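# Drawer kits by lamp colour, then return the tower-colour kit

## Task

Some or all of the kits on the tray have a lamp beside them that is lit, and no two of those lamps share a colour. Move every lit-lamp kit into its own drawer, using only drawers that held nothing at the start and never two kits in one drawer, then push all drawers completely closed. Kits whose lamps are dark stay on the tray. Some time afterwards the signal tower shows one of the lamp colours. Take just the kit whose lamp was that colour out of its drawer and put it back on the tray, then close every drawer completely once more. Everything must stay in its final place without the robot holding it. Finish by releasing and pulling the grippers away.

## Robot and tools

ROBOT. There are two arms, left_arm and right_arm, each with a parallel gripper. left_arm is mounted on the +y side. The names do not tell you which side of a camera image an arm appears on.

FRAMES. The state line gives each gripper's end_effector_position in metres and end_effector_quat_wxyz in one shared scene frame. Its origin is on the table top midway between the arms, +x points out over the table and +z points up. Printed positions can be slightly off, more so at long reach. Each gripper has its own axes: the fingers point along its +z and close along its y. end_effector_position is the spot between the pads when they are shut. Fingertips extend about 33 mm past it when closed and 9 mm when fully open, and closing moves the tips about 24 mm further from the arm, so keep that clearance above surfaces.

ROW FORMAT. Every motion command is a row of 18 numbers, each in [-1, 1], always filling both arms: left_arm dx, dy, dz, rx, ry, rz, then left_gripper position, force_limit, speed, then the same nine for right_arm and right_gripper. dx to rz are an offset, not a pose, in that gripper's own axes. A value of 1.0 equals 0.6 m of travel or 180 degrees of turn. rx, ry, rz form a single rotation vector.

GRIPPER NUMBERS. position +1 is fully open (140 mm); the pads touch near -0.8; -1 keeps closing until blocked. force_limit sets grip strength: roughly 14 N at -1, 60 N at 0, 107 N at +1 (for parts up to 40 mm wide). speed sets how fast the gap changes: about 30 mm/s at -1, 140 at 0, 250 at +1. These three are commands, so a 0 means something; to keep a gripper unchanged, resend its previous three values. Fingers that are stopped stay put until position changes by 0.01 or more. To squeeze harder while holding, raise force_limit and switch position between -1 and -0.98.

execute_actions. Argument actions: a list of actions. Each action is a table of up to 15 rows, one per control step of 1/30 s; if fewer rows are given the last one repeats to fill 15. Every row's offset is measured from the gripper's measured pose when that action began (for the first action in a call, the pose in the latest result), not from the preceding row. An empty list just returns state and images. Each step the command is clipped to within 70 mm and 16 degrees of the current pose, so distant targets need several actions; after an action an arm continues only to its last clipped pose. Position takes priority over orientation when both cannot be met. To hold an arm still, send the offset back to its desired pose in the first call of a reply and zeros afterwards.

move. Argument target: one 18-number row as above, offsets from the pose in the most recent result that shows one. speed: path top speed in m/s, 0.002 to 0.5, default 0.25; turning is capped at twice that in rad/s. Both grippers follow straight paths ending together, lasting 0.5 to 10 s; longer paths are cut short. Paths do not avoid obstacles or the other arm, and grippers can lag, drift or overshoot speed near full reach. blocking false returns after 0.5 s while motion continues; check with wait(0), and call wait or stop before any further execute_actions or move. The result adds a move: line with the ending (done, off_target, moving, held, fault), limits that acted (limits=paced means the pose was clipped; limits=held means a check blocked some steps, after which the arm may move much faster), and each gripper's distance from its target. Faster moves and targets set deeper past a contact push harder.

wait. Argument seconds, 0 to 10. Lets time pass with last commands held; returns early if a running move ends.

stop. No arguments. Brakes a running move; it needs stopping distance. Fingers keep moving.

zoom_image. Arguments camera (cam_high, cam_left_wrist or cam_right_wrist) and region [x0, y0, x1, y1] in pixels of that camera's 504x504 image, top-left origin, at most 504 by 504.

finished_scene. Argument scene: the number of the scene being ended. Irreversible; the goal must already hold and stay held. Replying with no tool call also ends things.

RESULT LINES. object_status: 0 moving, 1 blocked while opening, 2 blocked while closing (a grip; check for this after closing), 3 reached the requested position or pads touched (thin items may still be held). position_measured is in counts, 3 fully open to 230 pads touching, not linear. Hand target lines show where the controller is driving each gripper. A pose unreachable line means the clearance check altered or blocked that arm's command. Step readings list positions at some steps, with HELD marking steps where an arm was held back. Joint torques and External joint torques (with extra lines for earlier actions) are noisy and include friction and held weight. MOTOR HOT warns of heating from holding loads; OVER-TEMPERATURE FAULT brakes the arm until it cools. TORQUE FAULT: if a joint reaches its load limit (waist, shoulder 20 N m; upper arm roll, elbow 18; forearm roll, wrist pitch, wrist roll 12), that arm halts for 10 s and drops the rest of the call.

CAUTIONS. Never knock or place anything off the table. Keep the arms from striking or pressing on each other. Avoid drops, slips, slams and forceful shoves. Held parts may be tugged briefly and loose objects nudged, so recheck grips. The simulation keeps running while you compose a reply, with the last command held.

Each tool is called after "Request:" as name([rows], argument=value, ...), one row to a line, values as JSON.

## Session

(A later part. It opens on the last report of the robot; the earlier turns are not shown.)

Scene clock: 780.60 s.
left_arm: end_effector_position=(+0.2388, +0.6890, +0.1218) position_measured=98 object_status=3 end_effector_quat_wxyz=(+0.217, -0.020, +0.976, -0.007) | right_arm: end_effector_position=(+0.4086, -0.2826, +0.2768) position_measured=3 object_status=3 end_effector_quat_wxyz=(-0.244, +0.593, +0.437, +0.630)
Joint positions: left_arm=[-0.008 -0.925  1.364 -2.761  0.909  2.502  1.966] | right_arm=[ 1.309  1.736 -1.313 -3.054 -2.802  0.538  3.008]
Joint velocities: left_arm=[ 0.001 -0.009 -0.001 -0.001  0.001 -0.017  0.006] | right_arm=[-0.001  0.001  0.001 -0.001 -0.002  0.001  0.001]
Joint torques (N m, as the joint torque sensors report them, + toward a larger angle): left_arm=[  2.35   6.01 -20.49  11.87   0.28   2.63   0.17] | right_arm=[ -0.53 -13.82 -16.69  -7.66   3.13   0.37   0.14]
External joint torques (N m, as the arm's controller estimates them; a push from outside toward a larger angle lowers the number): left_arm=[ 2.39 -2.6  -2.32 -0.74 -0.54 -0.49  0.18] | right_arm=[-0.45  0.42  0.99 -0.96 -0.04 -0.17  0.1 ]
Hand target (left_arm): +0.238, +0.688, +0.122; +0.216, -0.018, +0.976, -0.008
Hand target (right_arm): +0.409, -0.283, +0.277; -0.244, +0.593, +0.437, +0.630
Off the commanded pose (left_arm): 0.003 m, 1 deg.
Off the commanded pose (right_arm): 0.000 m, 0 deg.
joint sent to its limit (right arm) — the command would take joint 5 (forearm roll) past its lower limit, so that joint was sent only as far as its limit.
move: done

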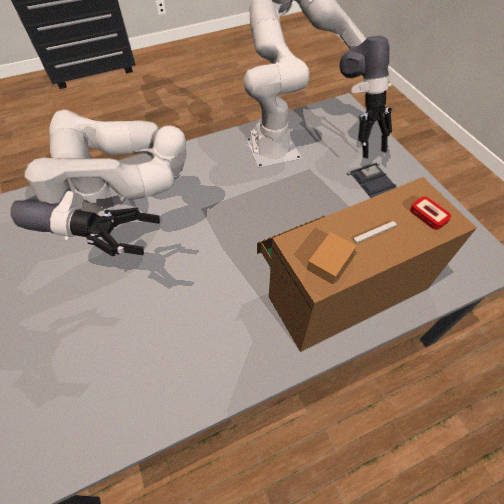

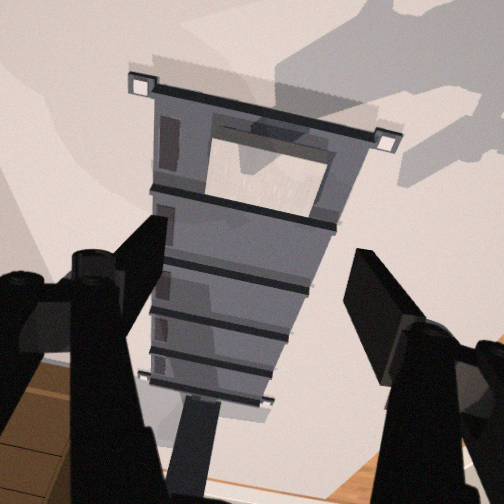

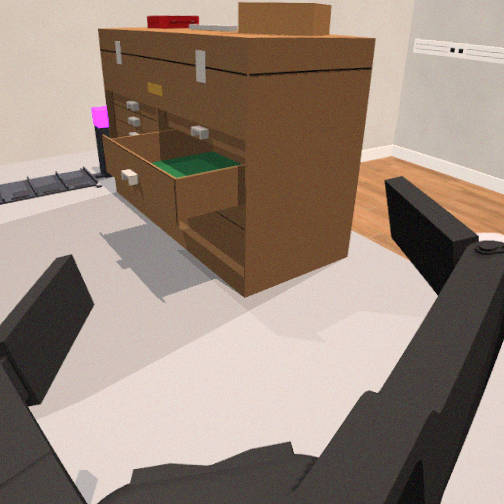

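Request:
move(target=[-0.408,-0.14,-0.063,0,0,0,0.1,0,0,0,0,0,0,0,0,1,0,0], speed=0.12)

Request:
move(target=[-0.05,-0.4,0.02,0,0,0,0.1,0,0,0,0,0,0,0,0,1,0,0], speed=0.12)

Request:
move(target=[0,-0.36,0,0,0,0,0.1,0,0,0,0,0,0,0,0,1,0,0], speed=0.12)

Scene clock: 785.83 s.
left_arm: end_effector_position=(+0.4497, +0.6129, +0.2705) position_measured=117 object_status=3 end_effector_quat_wxyz=(+0.225, -0.013, +0.974, -0.005) | right_arm: end_effector_position=(+0.4086, -0.2826, +0.2768) position_measured=3 object_status=3 end_effector_quat_wxyz=(-0.244, +0.593, +0.437, +0.630)
Joint positions: left_arm=[-0.472 -0.626  1.074 -2.396  0.523  2.439  1.696] | right_arm=[ 1.309  1.736 -1.313 -3.054 -2.802  0.538  3.008]
Joint velocities: left_arm=[-0.001  0.005 -0.002 -0.    -0.012 -0.006 -0.011] | right_arm=[ 0.     0.     0.001 -0.001 -0.002 -0.     0.001]
Joint torques (N m, as the joint torque sensors report them, + toward a larger angle): left_arm=[ -0.87   1.83 -16.01  21.95  -0.24   2.68  -0.19] | right_arm=[ -0.66 -13.91 -16.74  -7.43   3.1    0.35   0.13]
External joint torques (N m, as the arm's controller estimates them; a push from outside toward a larger angle lowers the number): left_arm=[-0.77  0.48 -0.74  0.85 -1.02 -0.54 -0.18] | right_arm=[-0.59  0.35  0.92 -0.79 -0.06 -0.18  0.08]
Hand target (left_arm): +0.450, +0.612, +0.271; +0.224, -0.018, +0.974, -0.007
Hand target (right_arm): +0.409, -0.283, +0.277; -0.244, +0.593, +0.437, +0.630
Off the commanded pose (left_arm): 0.010 m, 1 deg.
Off the commanded pose (right_arm): 0.000 m, 0 deg.
joint sent to its limit (right arm) — the command would take joint 5 (forearm roll) past its lower limit, so that joint was sent only as far as its limit.
move: off_target (left_arm)

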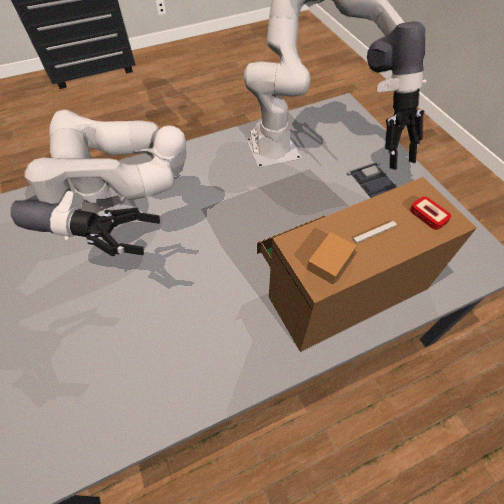

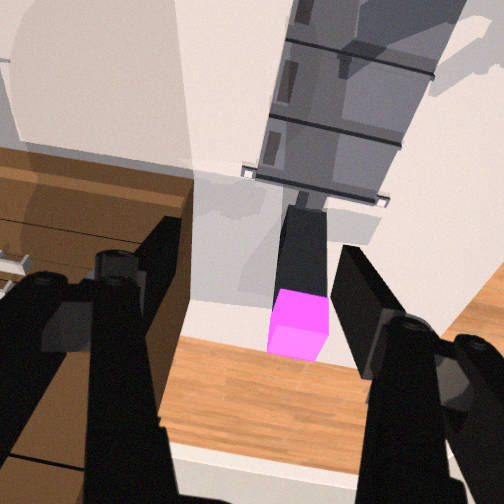

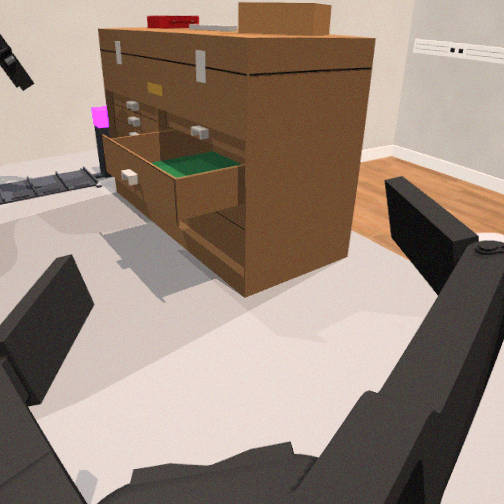

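Scene clock: 788.50 s.
left_arm: end_effector_position=(+0.4868, +0.3696, +0.2789) position_measured=117 object_status=3 end_effector_quat_wxyz=(+0.226, -0.004, +0.974, -0.004) | right_arm: end_effector_position=(+0.4086, -0.2826, +0.2768) position_measured=3 object_status=3 end_effector_quat_wxyz=(-0.244, +0.593, +0.437, +0.630)
Joint positions: left_arm=[-0.418 -0.467  0.546 -2.507  0.406  2.53   1.279] | right_arm=[ 1.309  1.736 -1.313 -3.054 -2.802  0.538  3.008]
Joint velocities: left_arm=[ 0.001 -0.     0.001  0.     0.     0.    -0.028] | right_arm=[ 0.    -0.002  0.001 -0.    -0.     0.    -0.   ]
Joint torques (N m, as the joint torque sensors report them, + toward a larger angle): left_arm=[  1.56 -11.32  -8.25  24.82  -0.39   3.65  -0.16] | right_arm=[ -0.36 -13.89 -16.68  -7.4    3.12   0.35   0.15]
External joint torques (N m, as the arm's controller estimates them; a push from outside toward a larger angle lowers the number): left_arm=[ 1.56  1.16 -1.58  0.94 -1.02  0.44 -0.15] | right_arm=[-0.37  0.42  1.03 -0.8  -0.06 -0.17  0.11]
Hand target (left_arm): +0.488, +0.370, +0.280; +0.228, -0.011, +0.974, -0.007
Hand target (right_arm): +0.409, -0.283, +0.277; -0.244, +0.593, +0.437, +0.630
Off the commanded pose (left_arm): 0.005 m, 1 deg.
Off the commanded pose (right_arm): 0.000 m, 0 deg.
joint sent to its limit (right arm) — the command would take joint 5 (forearm roll) past its lower limit, so that joint was sent only as far as its limit.
move: off_target (left_arm)

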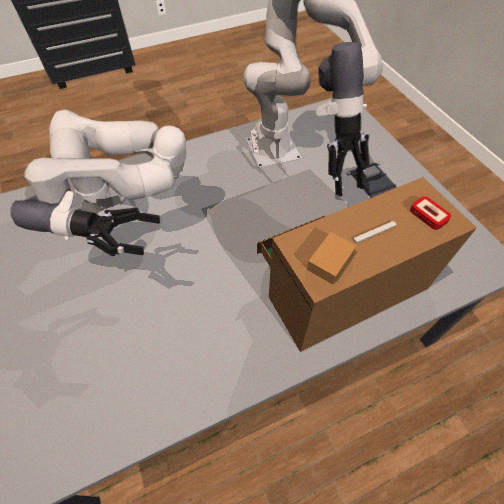

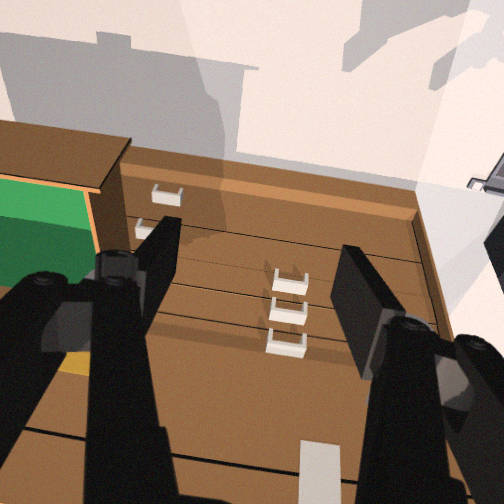

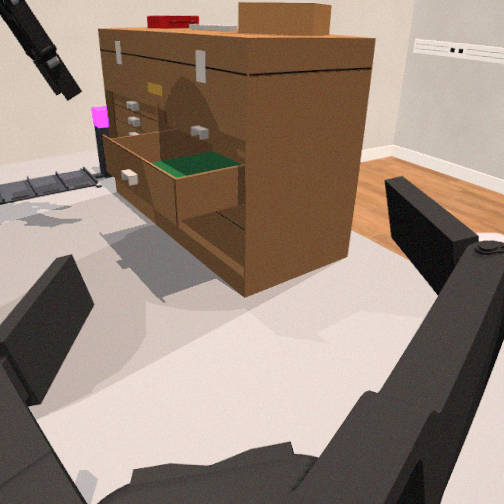

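Scene clock: 790.97 s.
left_arm: end_effector_position=(+0.4872, +0.1500, +0.2843) position_measured=117 object_status=3 end_effector_quat_wxyz=(+0.229, +0.005, +0.973, -0.006) | right_arm: end_effector_position=(+0.4086, -0.2826, +0.2768) position_measured=3 object_status=3 end_effector_quat_wxyz=(-0.244, +0.593, +0.437, +0.630)
Joint positions: left_arm=[-0.428 -0.255  0.115 -2.349  0.352  2.496  0.896] | right_arm=[ 1.309  1.736 -1.313 -3.054 -2.802  0.538  3.008]
Joint velocities: left_arm=[-0.001  0.001  0.    -0.001 -0.    -0.003 -0.031] | right_arm=[-0.001 -0.     0.001 -0.001 -0.001  0.     0.   ]
Joint torques (N m, as the joint torque sensors report them, + toward a larger angle): left_arm=[  1.81 -20.96  -2.28  25.58  -0.25   2.64  -0.1 ] | right_arm=[ -0.41 -14.05 -16.7   -7.31   3.13   0.4    0.15]
External joint torques (N m, as the arm's controller estimates them; a push from outside toward a larger angle lowers the number): left_arm=[ 1.85  2.24 -1.23  1.04 -0.77 -0.41 -0.08] | right_arm=[-0.39  0.22  0.99 -0.68 -0.04 -0.13  0.11]
Hand target (left_arm): +0.487, +0.150, +0.284; +0.228, -0.003, +0.974, -0.007
Hand target (right_arm): +0.409, -0.283, +0.277; -0.244, +0.593, +0.437, +0.630
Off the commanded pose (left_arm): 0.005 m, 1 deg.
Off the commanded pose (right_arm): 0.000 m, 0 deg.
joint sent to its limit (right arm) — the command would take joint 5 (forearm roll) past its lower limit, so that joint was sent only as far as its limit.
move: off_target (left_arm)

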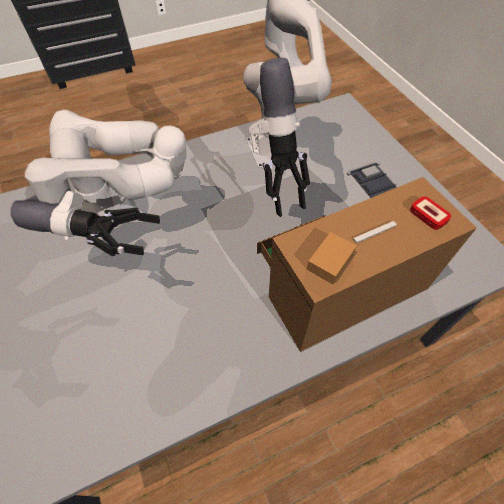

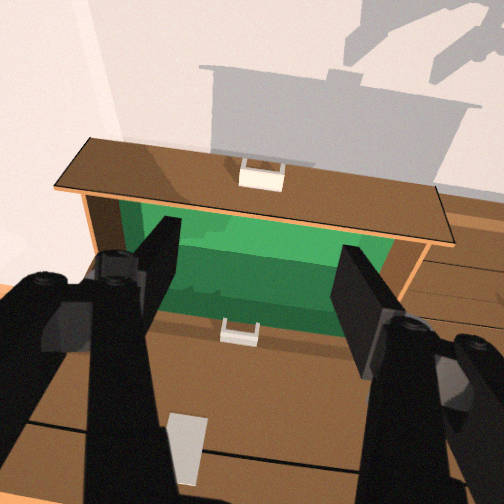

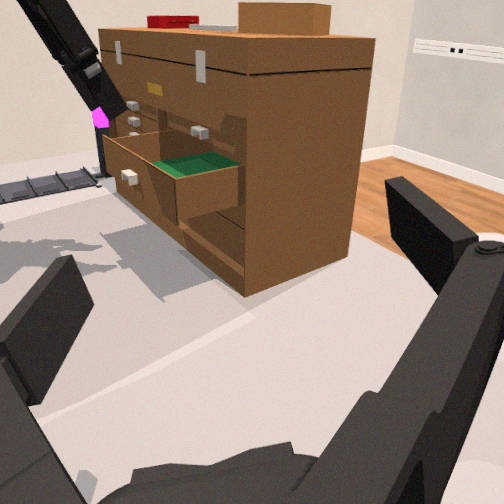

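Request:
move(target=[0.103,-0.008,0.115,0,-0.075,0,0.1,0,0,0,0,0,0,0,0,1,0,0], speed=0.07)

Request:
move(target=[-0.03,0,0.042,0,0,0,0.1,0,0,0,0,0,0,0,0,1,0,0], speed=0.04)

Scene clock: 795.60 s.
left_arm: end_effector_position=(+0.4633, +0.1425, +0.1941) position_measured=117 object_status=3 end_effector_quat_wxyz=(+0.341, +0.011, +0.940, -0.006) | right_arm: end_effector_position=(+0.4086, -0.2826, +0.2768) position_measured=3 object_status=3 end_effector_quat_wxyz=(-0.244, +0.593, +0.437, +0.630)
Joint positions: left_arm=[ 0.129 -0.227 -0.385 -2.616  1.092  2.966  0.151] | right_arm=[ 1.309  1.736 -1.313 -3.054 -2.802  0.538  3.008]
Joint velocities: left_arm=[ 0.024 -0.003 -0.022  0.     0.02   0.009 -0.057] | right_arm=[-0.001 -0.001  0.001  0.002  0.     0.001  0.002]
Joint torques (N m, as the joint torque sensors report them, + toward a larger angle): left_arm=[  2.73 -19.84   1.56  20.71  -0.04   2.68  -0.19] | right_arm=[ -0.48 -13.88 -16.51  -7.35   3.14   0.39   0.14]
External joint torques (N m, as the arm's controller estimates them; a push from outside toward a larger angle lowers the number): left_arm=[ 2.72 -0.44 -0.97 -0.93  1.1   0.52 -0.18] | right_arm=[-0.46  0.39  1.18 -0.79 -0.03 -0.14  0.1 ]
Hand target (left_arm): +0.463, +0.142, +0.195; +0.342, +0.004, +0.940, -0.010
Hand target (right_arm): +0.409, -0.283, +0.277; -0.244, +0.593, +0.437, +0.630
Off the commanded pose (left_arm): 0.002 m, 1 deg.
Off the commanded pose (right_arm): 0.000 m, 0 deg.
joint sent to its limit (right arm) — the command would take joint 5 (forearm roll) past its lower limit, so that joint was sent only as far as its limit.
move: done

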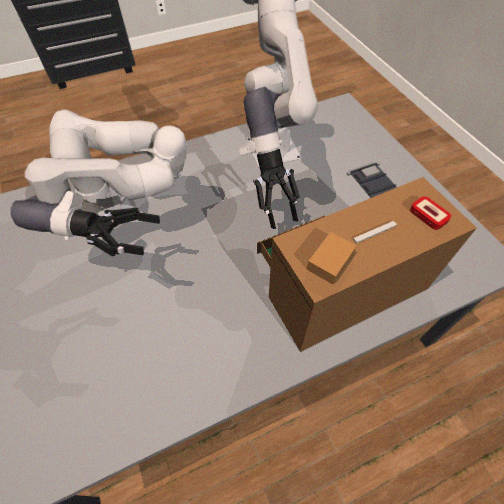

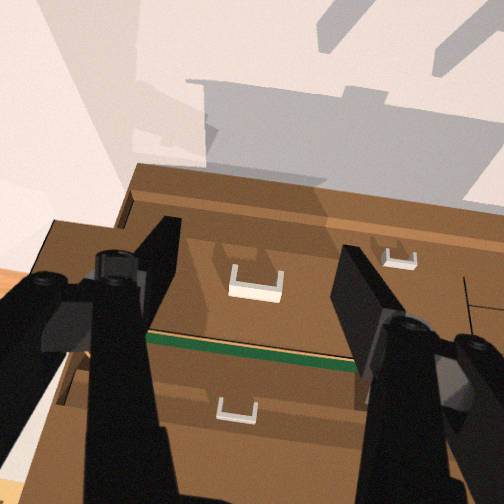

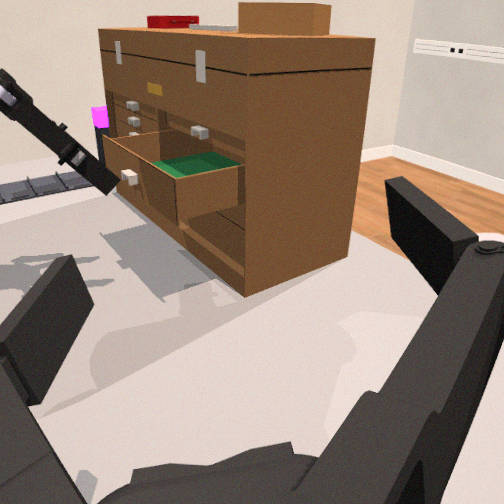

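Scene clock: 796.67 s.
left_arm: end_effector_position=(+0.4924, +0.1409, +0.1863) position_measured=117 object_status=3 end_effector_quat_wxyz=(+0.340, +0.015, +0.940, -0.007) | right_arm: end_effector_position=(+0.4086, -0.2826, +0.2768) position_measured=3 object_status=3 end_effector_quat_wxyz=(-0.244, +0.593, +0.437, +0.630)
Joint positions: left_arm=[ 0.176 -0.121 -0.402 -2.523  1.19   2.962  0.102] | right_arm=[ 1.309  1.736 -1.313 -3.054 -2.802  0.538  3.008]
Joint velocities: left_arm=[-0.001  0.003 -0.002  0.004  0.022 -0.002 -0.034] | right_arm=[ 0.    -0.    -0.     0.001  0.001 -0.001  0.001]
Joint torques (N m, as the joint torque sensors report them, + toward a larger angle): left_arm=[  2.09 -21.79   0.15  23.24  -0.18   1.71  -0.16] | right_arm=[ -0.48 -13.79 -16.83  -7.06   3.14   0.37   0.14]
External joint torques (N m, as the arm's controller estimates them; a push from outside toward a larger angle lowers the number): left_arm=[ 2.07  0.55 -1.35  1.89  0.96 -0.36 -0.15] | right_arm=[-0.47  0.49  0.87 -0.48 -0.03 -0.15  0.1 ]
Hand target (left_arm): +0.493, +0.142, +0.186; +0.341, +0.010, +0.940, -0.007
Hand target (right_arm): +0.409, -0.283, +0.277; -0.244, +0.593, +0.437, +0.630
Off the commanded pose (left_arm): 0.001 m, 0 deg.
Off the commanded pose (right_arm): 0.000 m, 0 deg.
joint sent to its limit (right arm) — the command would take joint 5 (forearm roll) past its lower limit, so that joint was sent only as far as its limit.
move: done

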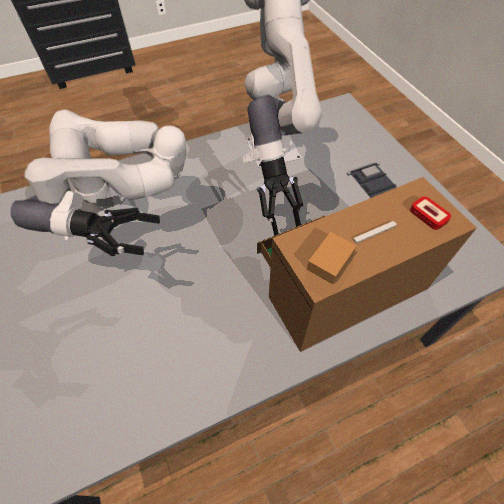

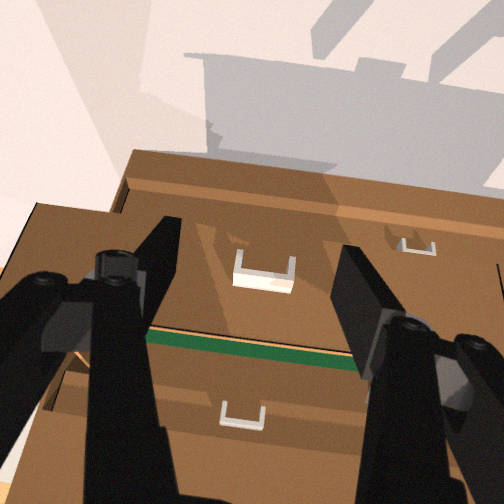

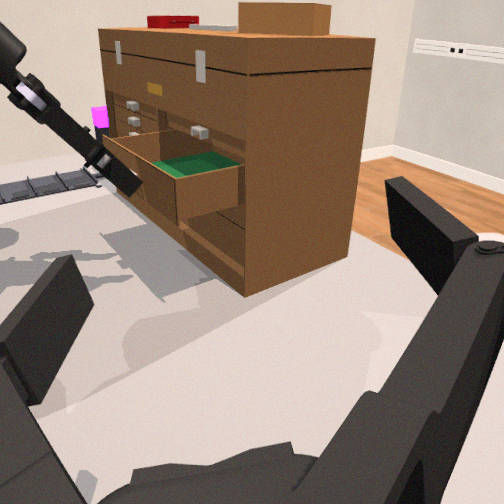

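Request:
move(target=[0,0.005,0,0,0,0,-1,0,0,0,0,0,0,0,0,1,0,0])

Request:
move(target=[-0.148,0,0.125,0,-0.08,0,-1,0,0,0,0,0,0,0,0,1,0,0], speed=0.05)

Request:
move(target=[0,0,-0.004,0,0,0,0.1,0,0,0,0,0,0,0,0,1,0,0])

Request:
move(target=[0,0,-0.13,0,0.05,0,0.1,0,0,0,0,0,0,0,0,1,0,0], speed=0.07)

Request:
move(target=[0.03,0.1,-0.15,0,0.1,0,0.1,0,0,0,0,0,0,0,0,1,0,0], speed=0.1)

Request:
zoom_image(camera="cam_right_wrist", region=[80,70,280,270])

Scene clock: 801.23 s.
left_arm: end_effector_position=(+0.4935, +0.1448, +0.1864) position_measured=193 object_status=2 end_effector_quat_wxyz=(+0.340, +0.009, +0.940, -0.007) | right_arm: end_effector_position=(+0.4086, -0.2826, +0.2768) position_measured=3 object_status=3 end_effector_quat_wxyz=(-0.244, +0.593, +0.437, +0.630)
Joint positions: left_arm=[ 0.178 -0.122 -0.397 -2.524  1.192  2.962  0.095] | right_arm=[ 1.309  1.736 -1.313 -3.054 -2.802  0.538  3.008]
Joint velocities: left_arm=[-0.001 -0.001 -0.    -0.    -0.     0.002  0.003] | right_arm=[ 0.001  0.001 -0.002 -0.001 -0.001  0.    -0.003]
Joint torques (N m, as the joint torque sensors report them, + toward a larger angle): left_arm=[  0.27 -23.1    1.2   19.83  -1.05   2.74   0.57] | right_arm=[ -0.38 -13.84 -16.78  -7.41   3.12   0.37   0.13]
External joint torques (N m, as the arm's controller estimates them; a push from outside toward a larger angle lowers the number): left_arm=[ 0.27 -0.61 -0.28 -1.65  0.09  0.66  0.59] | right_arm=[-0.37  0.37  0.95 -0.76 -0.06 -0.15  0.09]
Hand target (left_arm): +0.493, +0.144, +0.186; +0.340, +0.015, +0.940, -0.007
Hand target (right_arm): +0.409, -0.283, +0.277; -0.244, +0.593, +0.437, +0.630
Off the commanded pose (left_arm): 0.001 m, 1 deg.
Off the commanded pose (right_arm): 0.000 m, 0 deg.
joint sent to its limit (right arm) — the command would take joint 5 (forearm roll) past its lower limit, so that joint was sent only as far as its limit.
move: done

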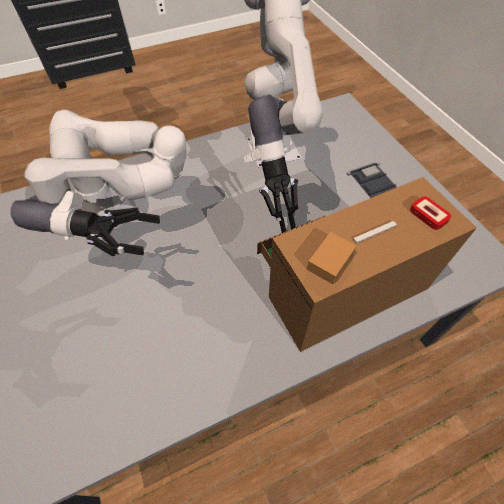

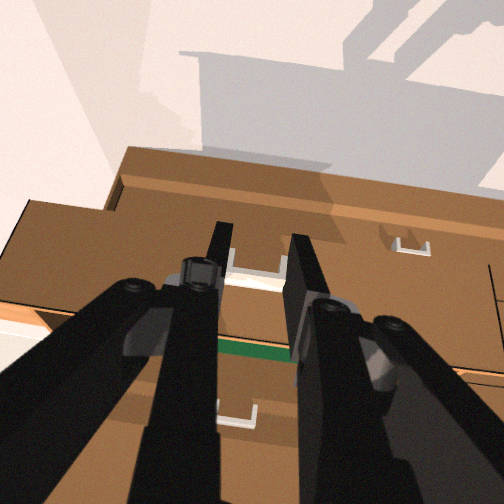

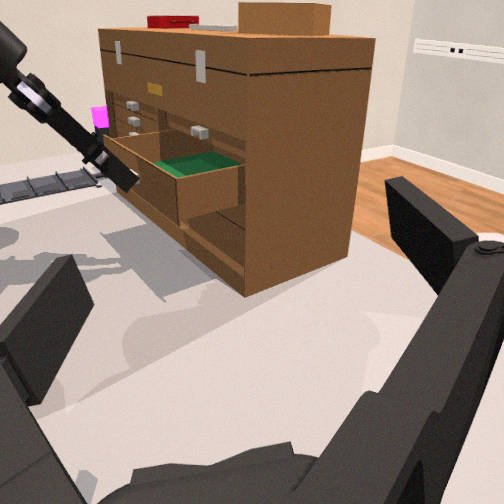

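Scene clock: 804.13 s.
left_arm: end_effector_position=(+0.6065, +0.1474, +0.1832) position_measured=193 object_status=2 end_effector_quat_wxyz=(+0.453, +0.009, +0.892, -0.008) | right_arm: end_effector_position=(+0.4086, -0.2826, +0.2768) position_measured=3 object_status=3 end_effector_quat_wxyz=(-0.244, +0.593, +0.437, +0.630)
Joint positions: left_arm=[ 0.215  0.18  -0.416 -2.203  2.068  2.816 -0.649] | right_arm=[ 1.309  1.736 -1.313 -3.054 -2.802  0.538  3.008]
Joint velocities: left_arm=[ 0.     0.002  0.001  0.     0.028 -0.003 -0.057] | right_arm=[ 0.    -0.    -0.002  0.    -0.001  0.     0.001]
Joint torques (N m, as the joint torque sensors report them, + toward a larger angle): left_arm=[ -2.86 -26.23  -5.66  28.6    0.28  -1.48   0.15] | right_arm=[ -0.28 -14.07 -16.57  -7.22   3.13   0.32   0.11]
External joint torques (N m, as the arm's controller estimates them; a push from outside toward a larger angle lowers the number): left_arm=[-2.98  5.14 -3.29  7.58  1.58 -1.77  0.18] | right_arm=[-0.27  0.24  1.18 -0.61 -0.06 -0.21  0.07]
Hand target (left_arm): +0.612, +0.142, +0.188; +0.460, +0.006, +0.888, -0.012
Hand target (right_arm): +0.409, -0.283, +0.277; -0.244, +0.593, +0.437, +0.630
Off the commanded pose (left_arm): 0.007 m, 0 deg.
Off the commanded pose (right_arm): 0.000 m, 0 deg.
joint sent to its limit (right arm) — the command would take joint 5 (forearm roll) past its lower limit, so that joint was sent only as far as its limit.
move: off_target (left_arm)

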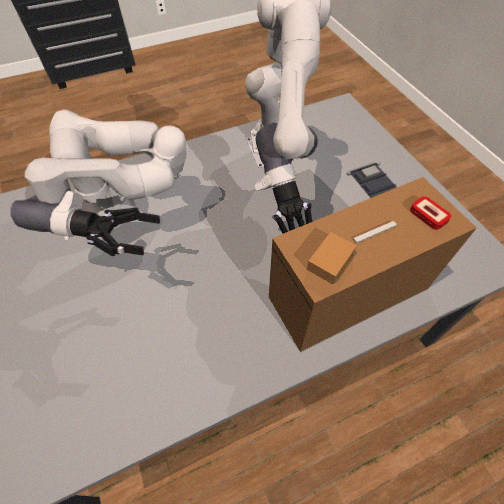

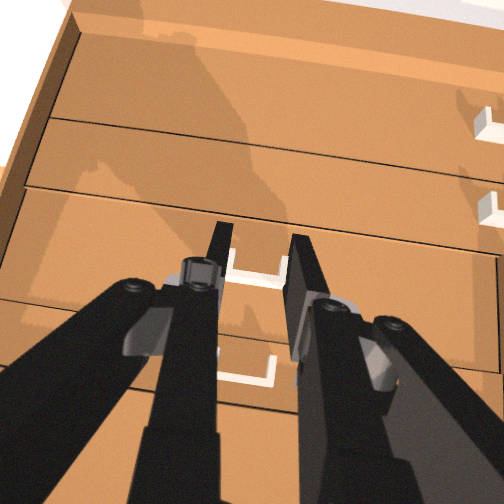

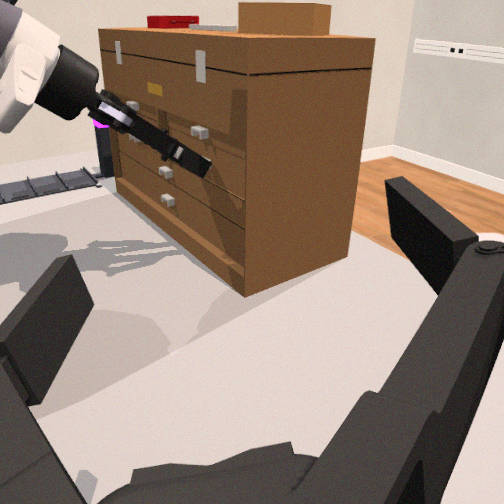

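Scene clock: 804.83 s.
left_arm: end_effector_position=(+0.6047, +0.1450, +0.1850) position_measured=117 object_status=3 end_effector_quat_wxyz=(+0.453, +0.011, +0.891, -0.009) | right_arm: end_effector_position=(+0.4086, -0.2826, +0.2768) position_measured=3 object_status=3 end_effector_quat_wxyz=(-0.244, +0.593, +0.437, +0.630)
Joint positions: left_arm=[ 0.214  0.174 -0.418 -2.207  2.068  2.819 -0.649] | right_arm=[ 1.309  1.736 -1.313 -3.054 -2.802  0.538  3.008]
Joint velocities: left_arm=[ 0.001 -0.     0.001 -0.001 -0.001  0.     0.001] | right_arm=[ 0.     0.001 -0.     0.001 -0.001  0.    -0.001]
Joint torques (N m, as the joint torque sensors report them, + toward a larger angle): left_arm=[  1.1  -31.41  -2.57  19.96  -2.11  -0.02   0.2 ] | right_arm=[ -0.41 -13.81 -17.02  -7.37   3.13   0.38   0.15]
External joint torques (N m, as the arm's controller estimates them; a push from outside toward a larger angle lowers the number): left_arm=[ 1.02 -0.09 -0.21 -1.14 -0.81 -0.32  0.23] | right_arm=[-0.45  0.46  0.65 -0.79 -0.04 -0.14  0.1 ]
Hand target (left_arm): +0.605, +0.147, +0.185; +0.453, +0.009, +0.892, -0.008
Hand target (right_arm): +0.409, -0.283, +0.277; -0.244, +0.593, +0.437, +0.630
Off the commanded pose (left_arm): 0.002 m, 0 deg.
Off the commanded pose (right_arm): 0.000 m, 0 deg.
joint sent to its limit (right arm) — the command would take joint 5 (forearm roll) past its lower limit, so that joint was sent only as far as its limit.
move: done

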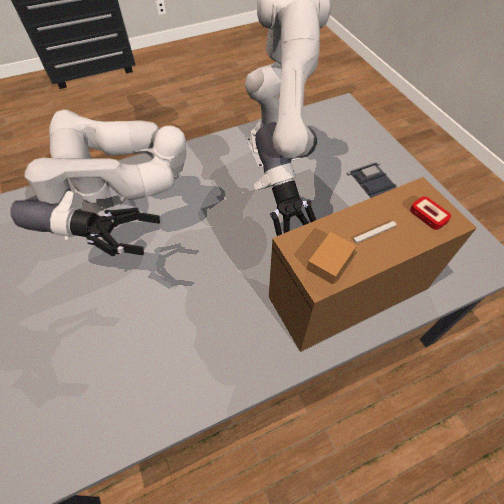

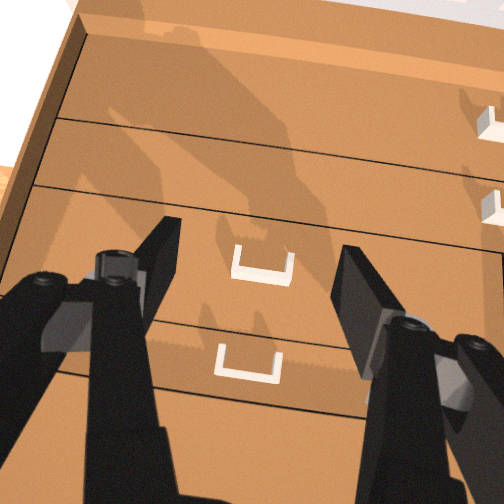

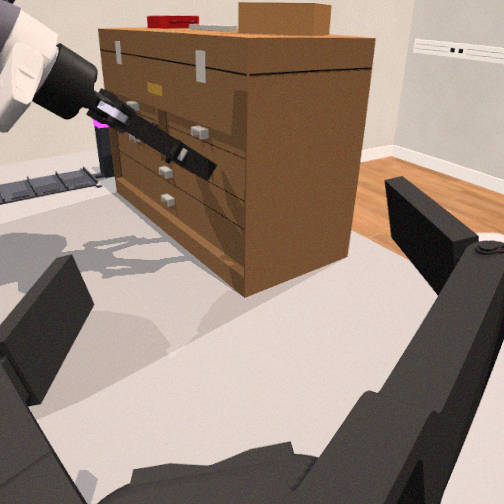

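Scene clock: 807.37 s.
left_arm: end_effector_position=(+0.5408, +0.1471, +0.2297) position_measured=117 object_status=3 end_effector_quat_wxyz=(+0.379, +0.005, +0.925, -0.010) | right_arm: end_effector_position=(+0.4086, -0.2826, +0.2768) position_measured=3 object_status=3 end_effector_quat_wxyz=(-0.244, +0.593, +0.437, +0.630)
Joint positions: left_arm=[ 0.188 -0.094 -0.374 -2.417  1.248  2.957  0.077] | right_arm=[ 1.309  1.736 -1.313 -3.054 -2.802  0.538  3.008]
Joint velocities: left_arm=[-0.001  0.     0.001 -0.001 -0.038 -0.004  0.073] | right_arm=[-0.001  0.001 -0.     0.     0.     0.001 -0.   ]
Joint torques (N m, as the joint torque sensors report them, + toward a larger angle): left_arm=[ -0.69 -25.64   1.04  20.08  -2.35   1.51   0.26] | right_arm=[ -0.52 -13.84 -16.61  -7.15   3.15   0.35   0.15]
External joint torques (N m, as the arm's controller estimates them; a push from outside toward a larger angle lowers the number): left_arm=[-0.66 -1.19 -0.05 -2.29 -1.1  -0.44  0.28] | right_arm=[-0.5   0.4   1.07 -0.56 -0.02 -0.18  0.11]
Hand target (left_arm): +0.540, +0.148, +0.229; +0.378, +0.013, +0.926, -0.005
Hand target (right_arm): +0.409, -0.283, +0.277; -0.244, +0.593, +0.437, +0.630
Off the commanded pose (left_arm): 0.002 m, 1 deg.
Off the commanded pose (right_arm): 0.000 m, 0 deg.
joint sent to its limit (right arm) — the command would take joint 5 (forearm roll) past its lower limit, so that joint was sent only as far as its limit.
move: done

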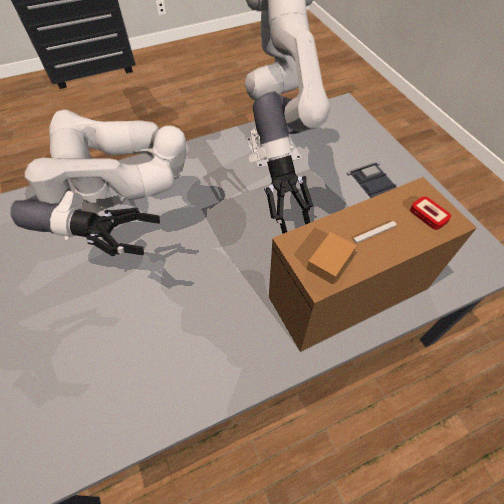

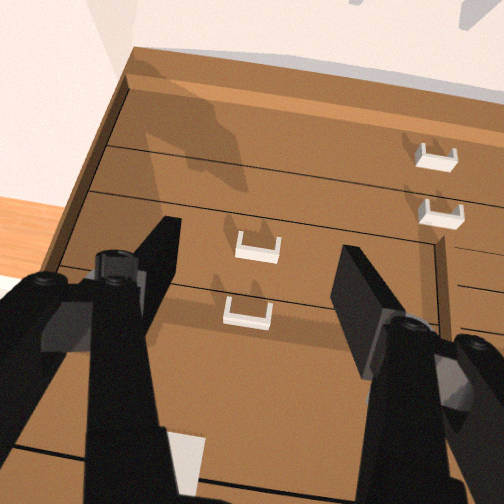

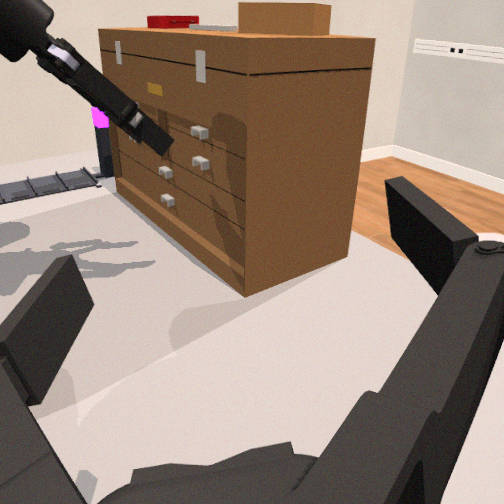

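Scene clock: 809.77 s.
left_arm: end_effector_position=(+0.4654, +0.2117, +0.2804) position_measured=117 object_status=3 end_effector_quat_wxyz=(+0.229, +0.001, +0.973, -0.005) | right_arm: end_effector_position=(+0.4086, -0.2826, +0.2768) position_measured=3 object_status=3 end_effector_quat_wxyz=(-0.244, +0.593, +0.437, +0.630)
Joint positions: left_arm=[-0.436 -0.396  0.222 -2.488  0.393  2.51   0.955] | right_arm=[ 1.309  1.736 -1.313 -3.054 -2.802  0.538  3.008]
Joint velocities: left_arm=[-0.005  0.001  0.006  0.002 -0.001 -0.008  0.029] | right_arm=[ 0.001 -0.001 -0.001 -0.001  0.001 -0.    -0.001]
Joint torques (N m, as the joint torque sensors report them, + toward a larger angle): left_arm=[ -1.04 -18.41  -2.81  25.48   0.29   2.74   0.26] | right_arm=[ -0.55 -14.02 -16.46  -7.22   3.15   0.38   0.14]
External joint torques (N m, as the arm's controller estimates them; a push from outside toward a larger angle lowers the number): left_arm=[-1.06 -0.72 -0.21  0.99 -0.22 -0.35  0.27] | right_arm=[-0.6   0.3   1.28 -0.58 -0.04 -0.14  0.1 ]
Hand target (left_arm): +0.465, +0.212, +0.281; +0.229, +0.006, +0.973, -0.003
Hand target (right_arm): +0.409, -0.283, +0.277; -0.244, +0.593, +0.437, +0.630
Off the commanded pose (left_arm): 0.003 m, 1 deg.
Off the commanded pose (right_arm): 0.000 m, 0 deg.
joint sent to its limit (right arm) — the command would take joint 5 (forearm roll) past its lower limit, so that joint was sent only as far as its limit.
move: done

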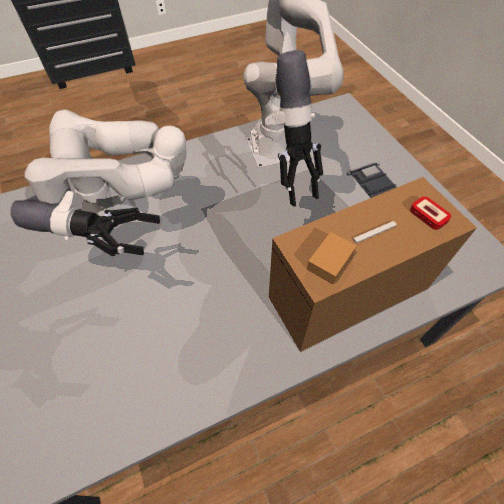

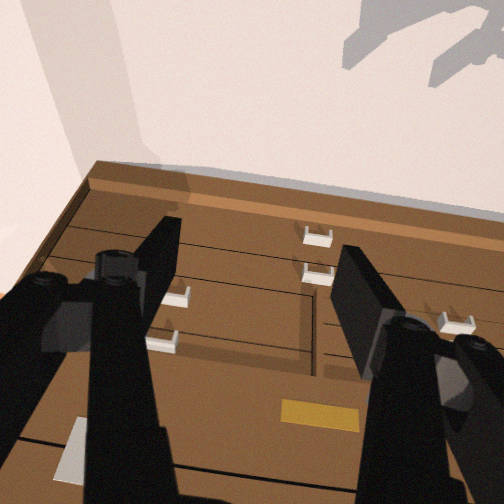

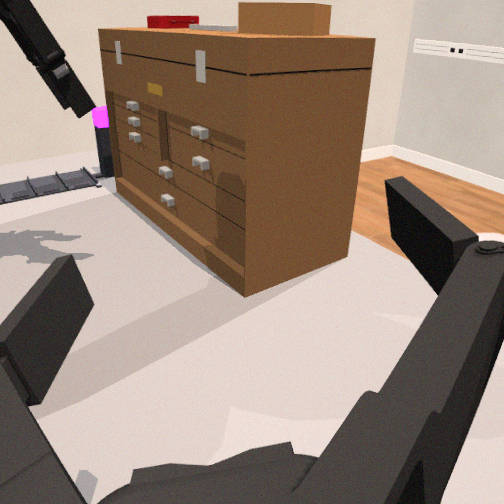

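Region (80, 70, 280, 270) of cam_right_wrist's 504x504 image, scaled by 2.520, with more detail than that image has.

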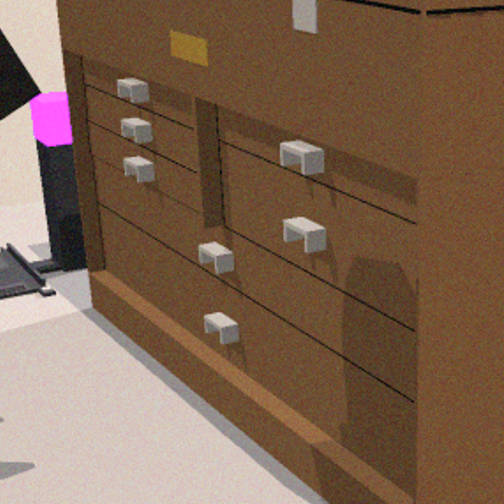

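Request:
finished_scene(scene=1)

The scene is finished: the task was done.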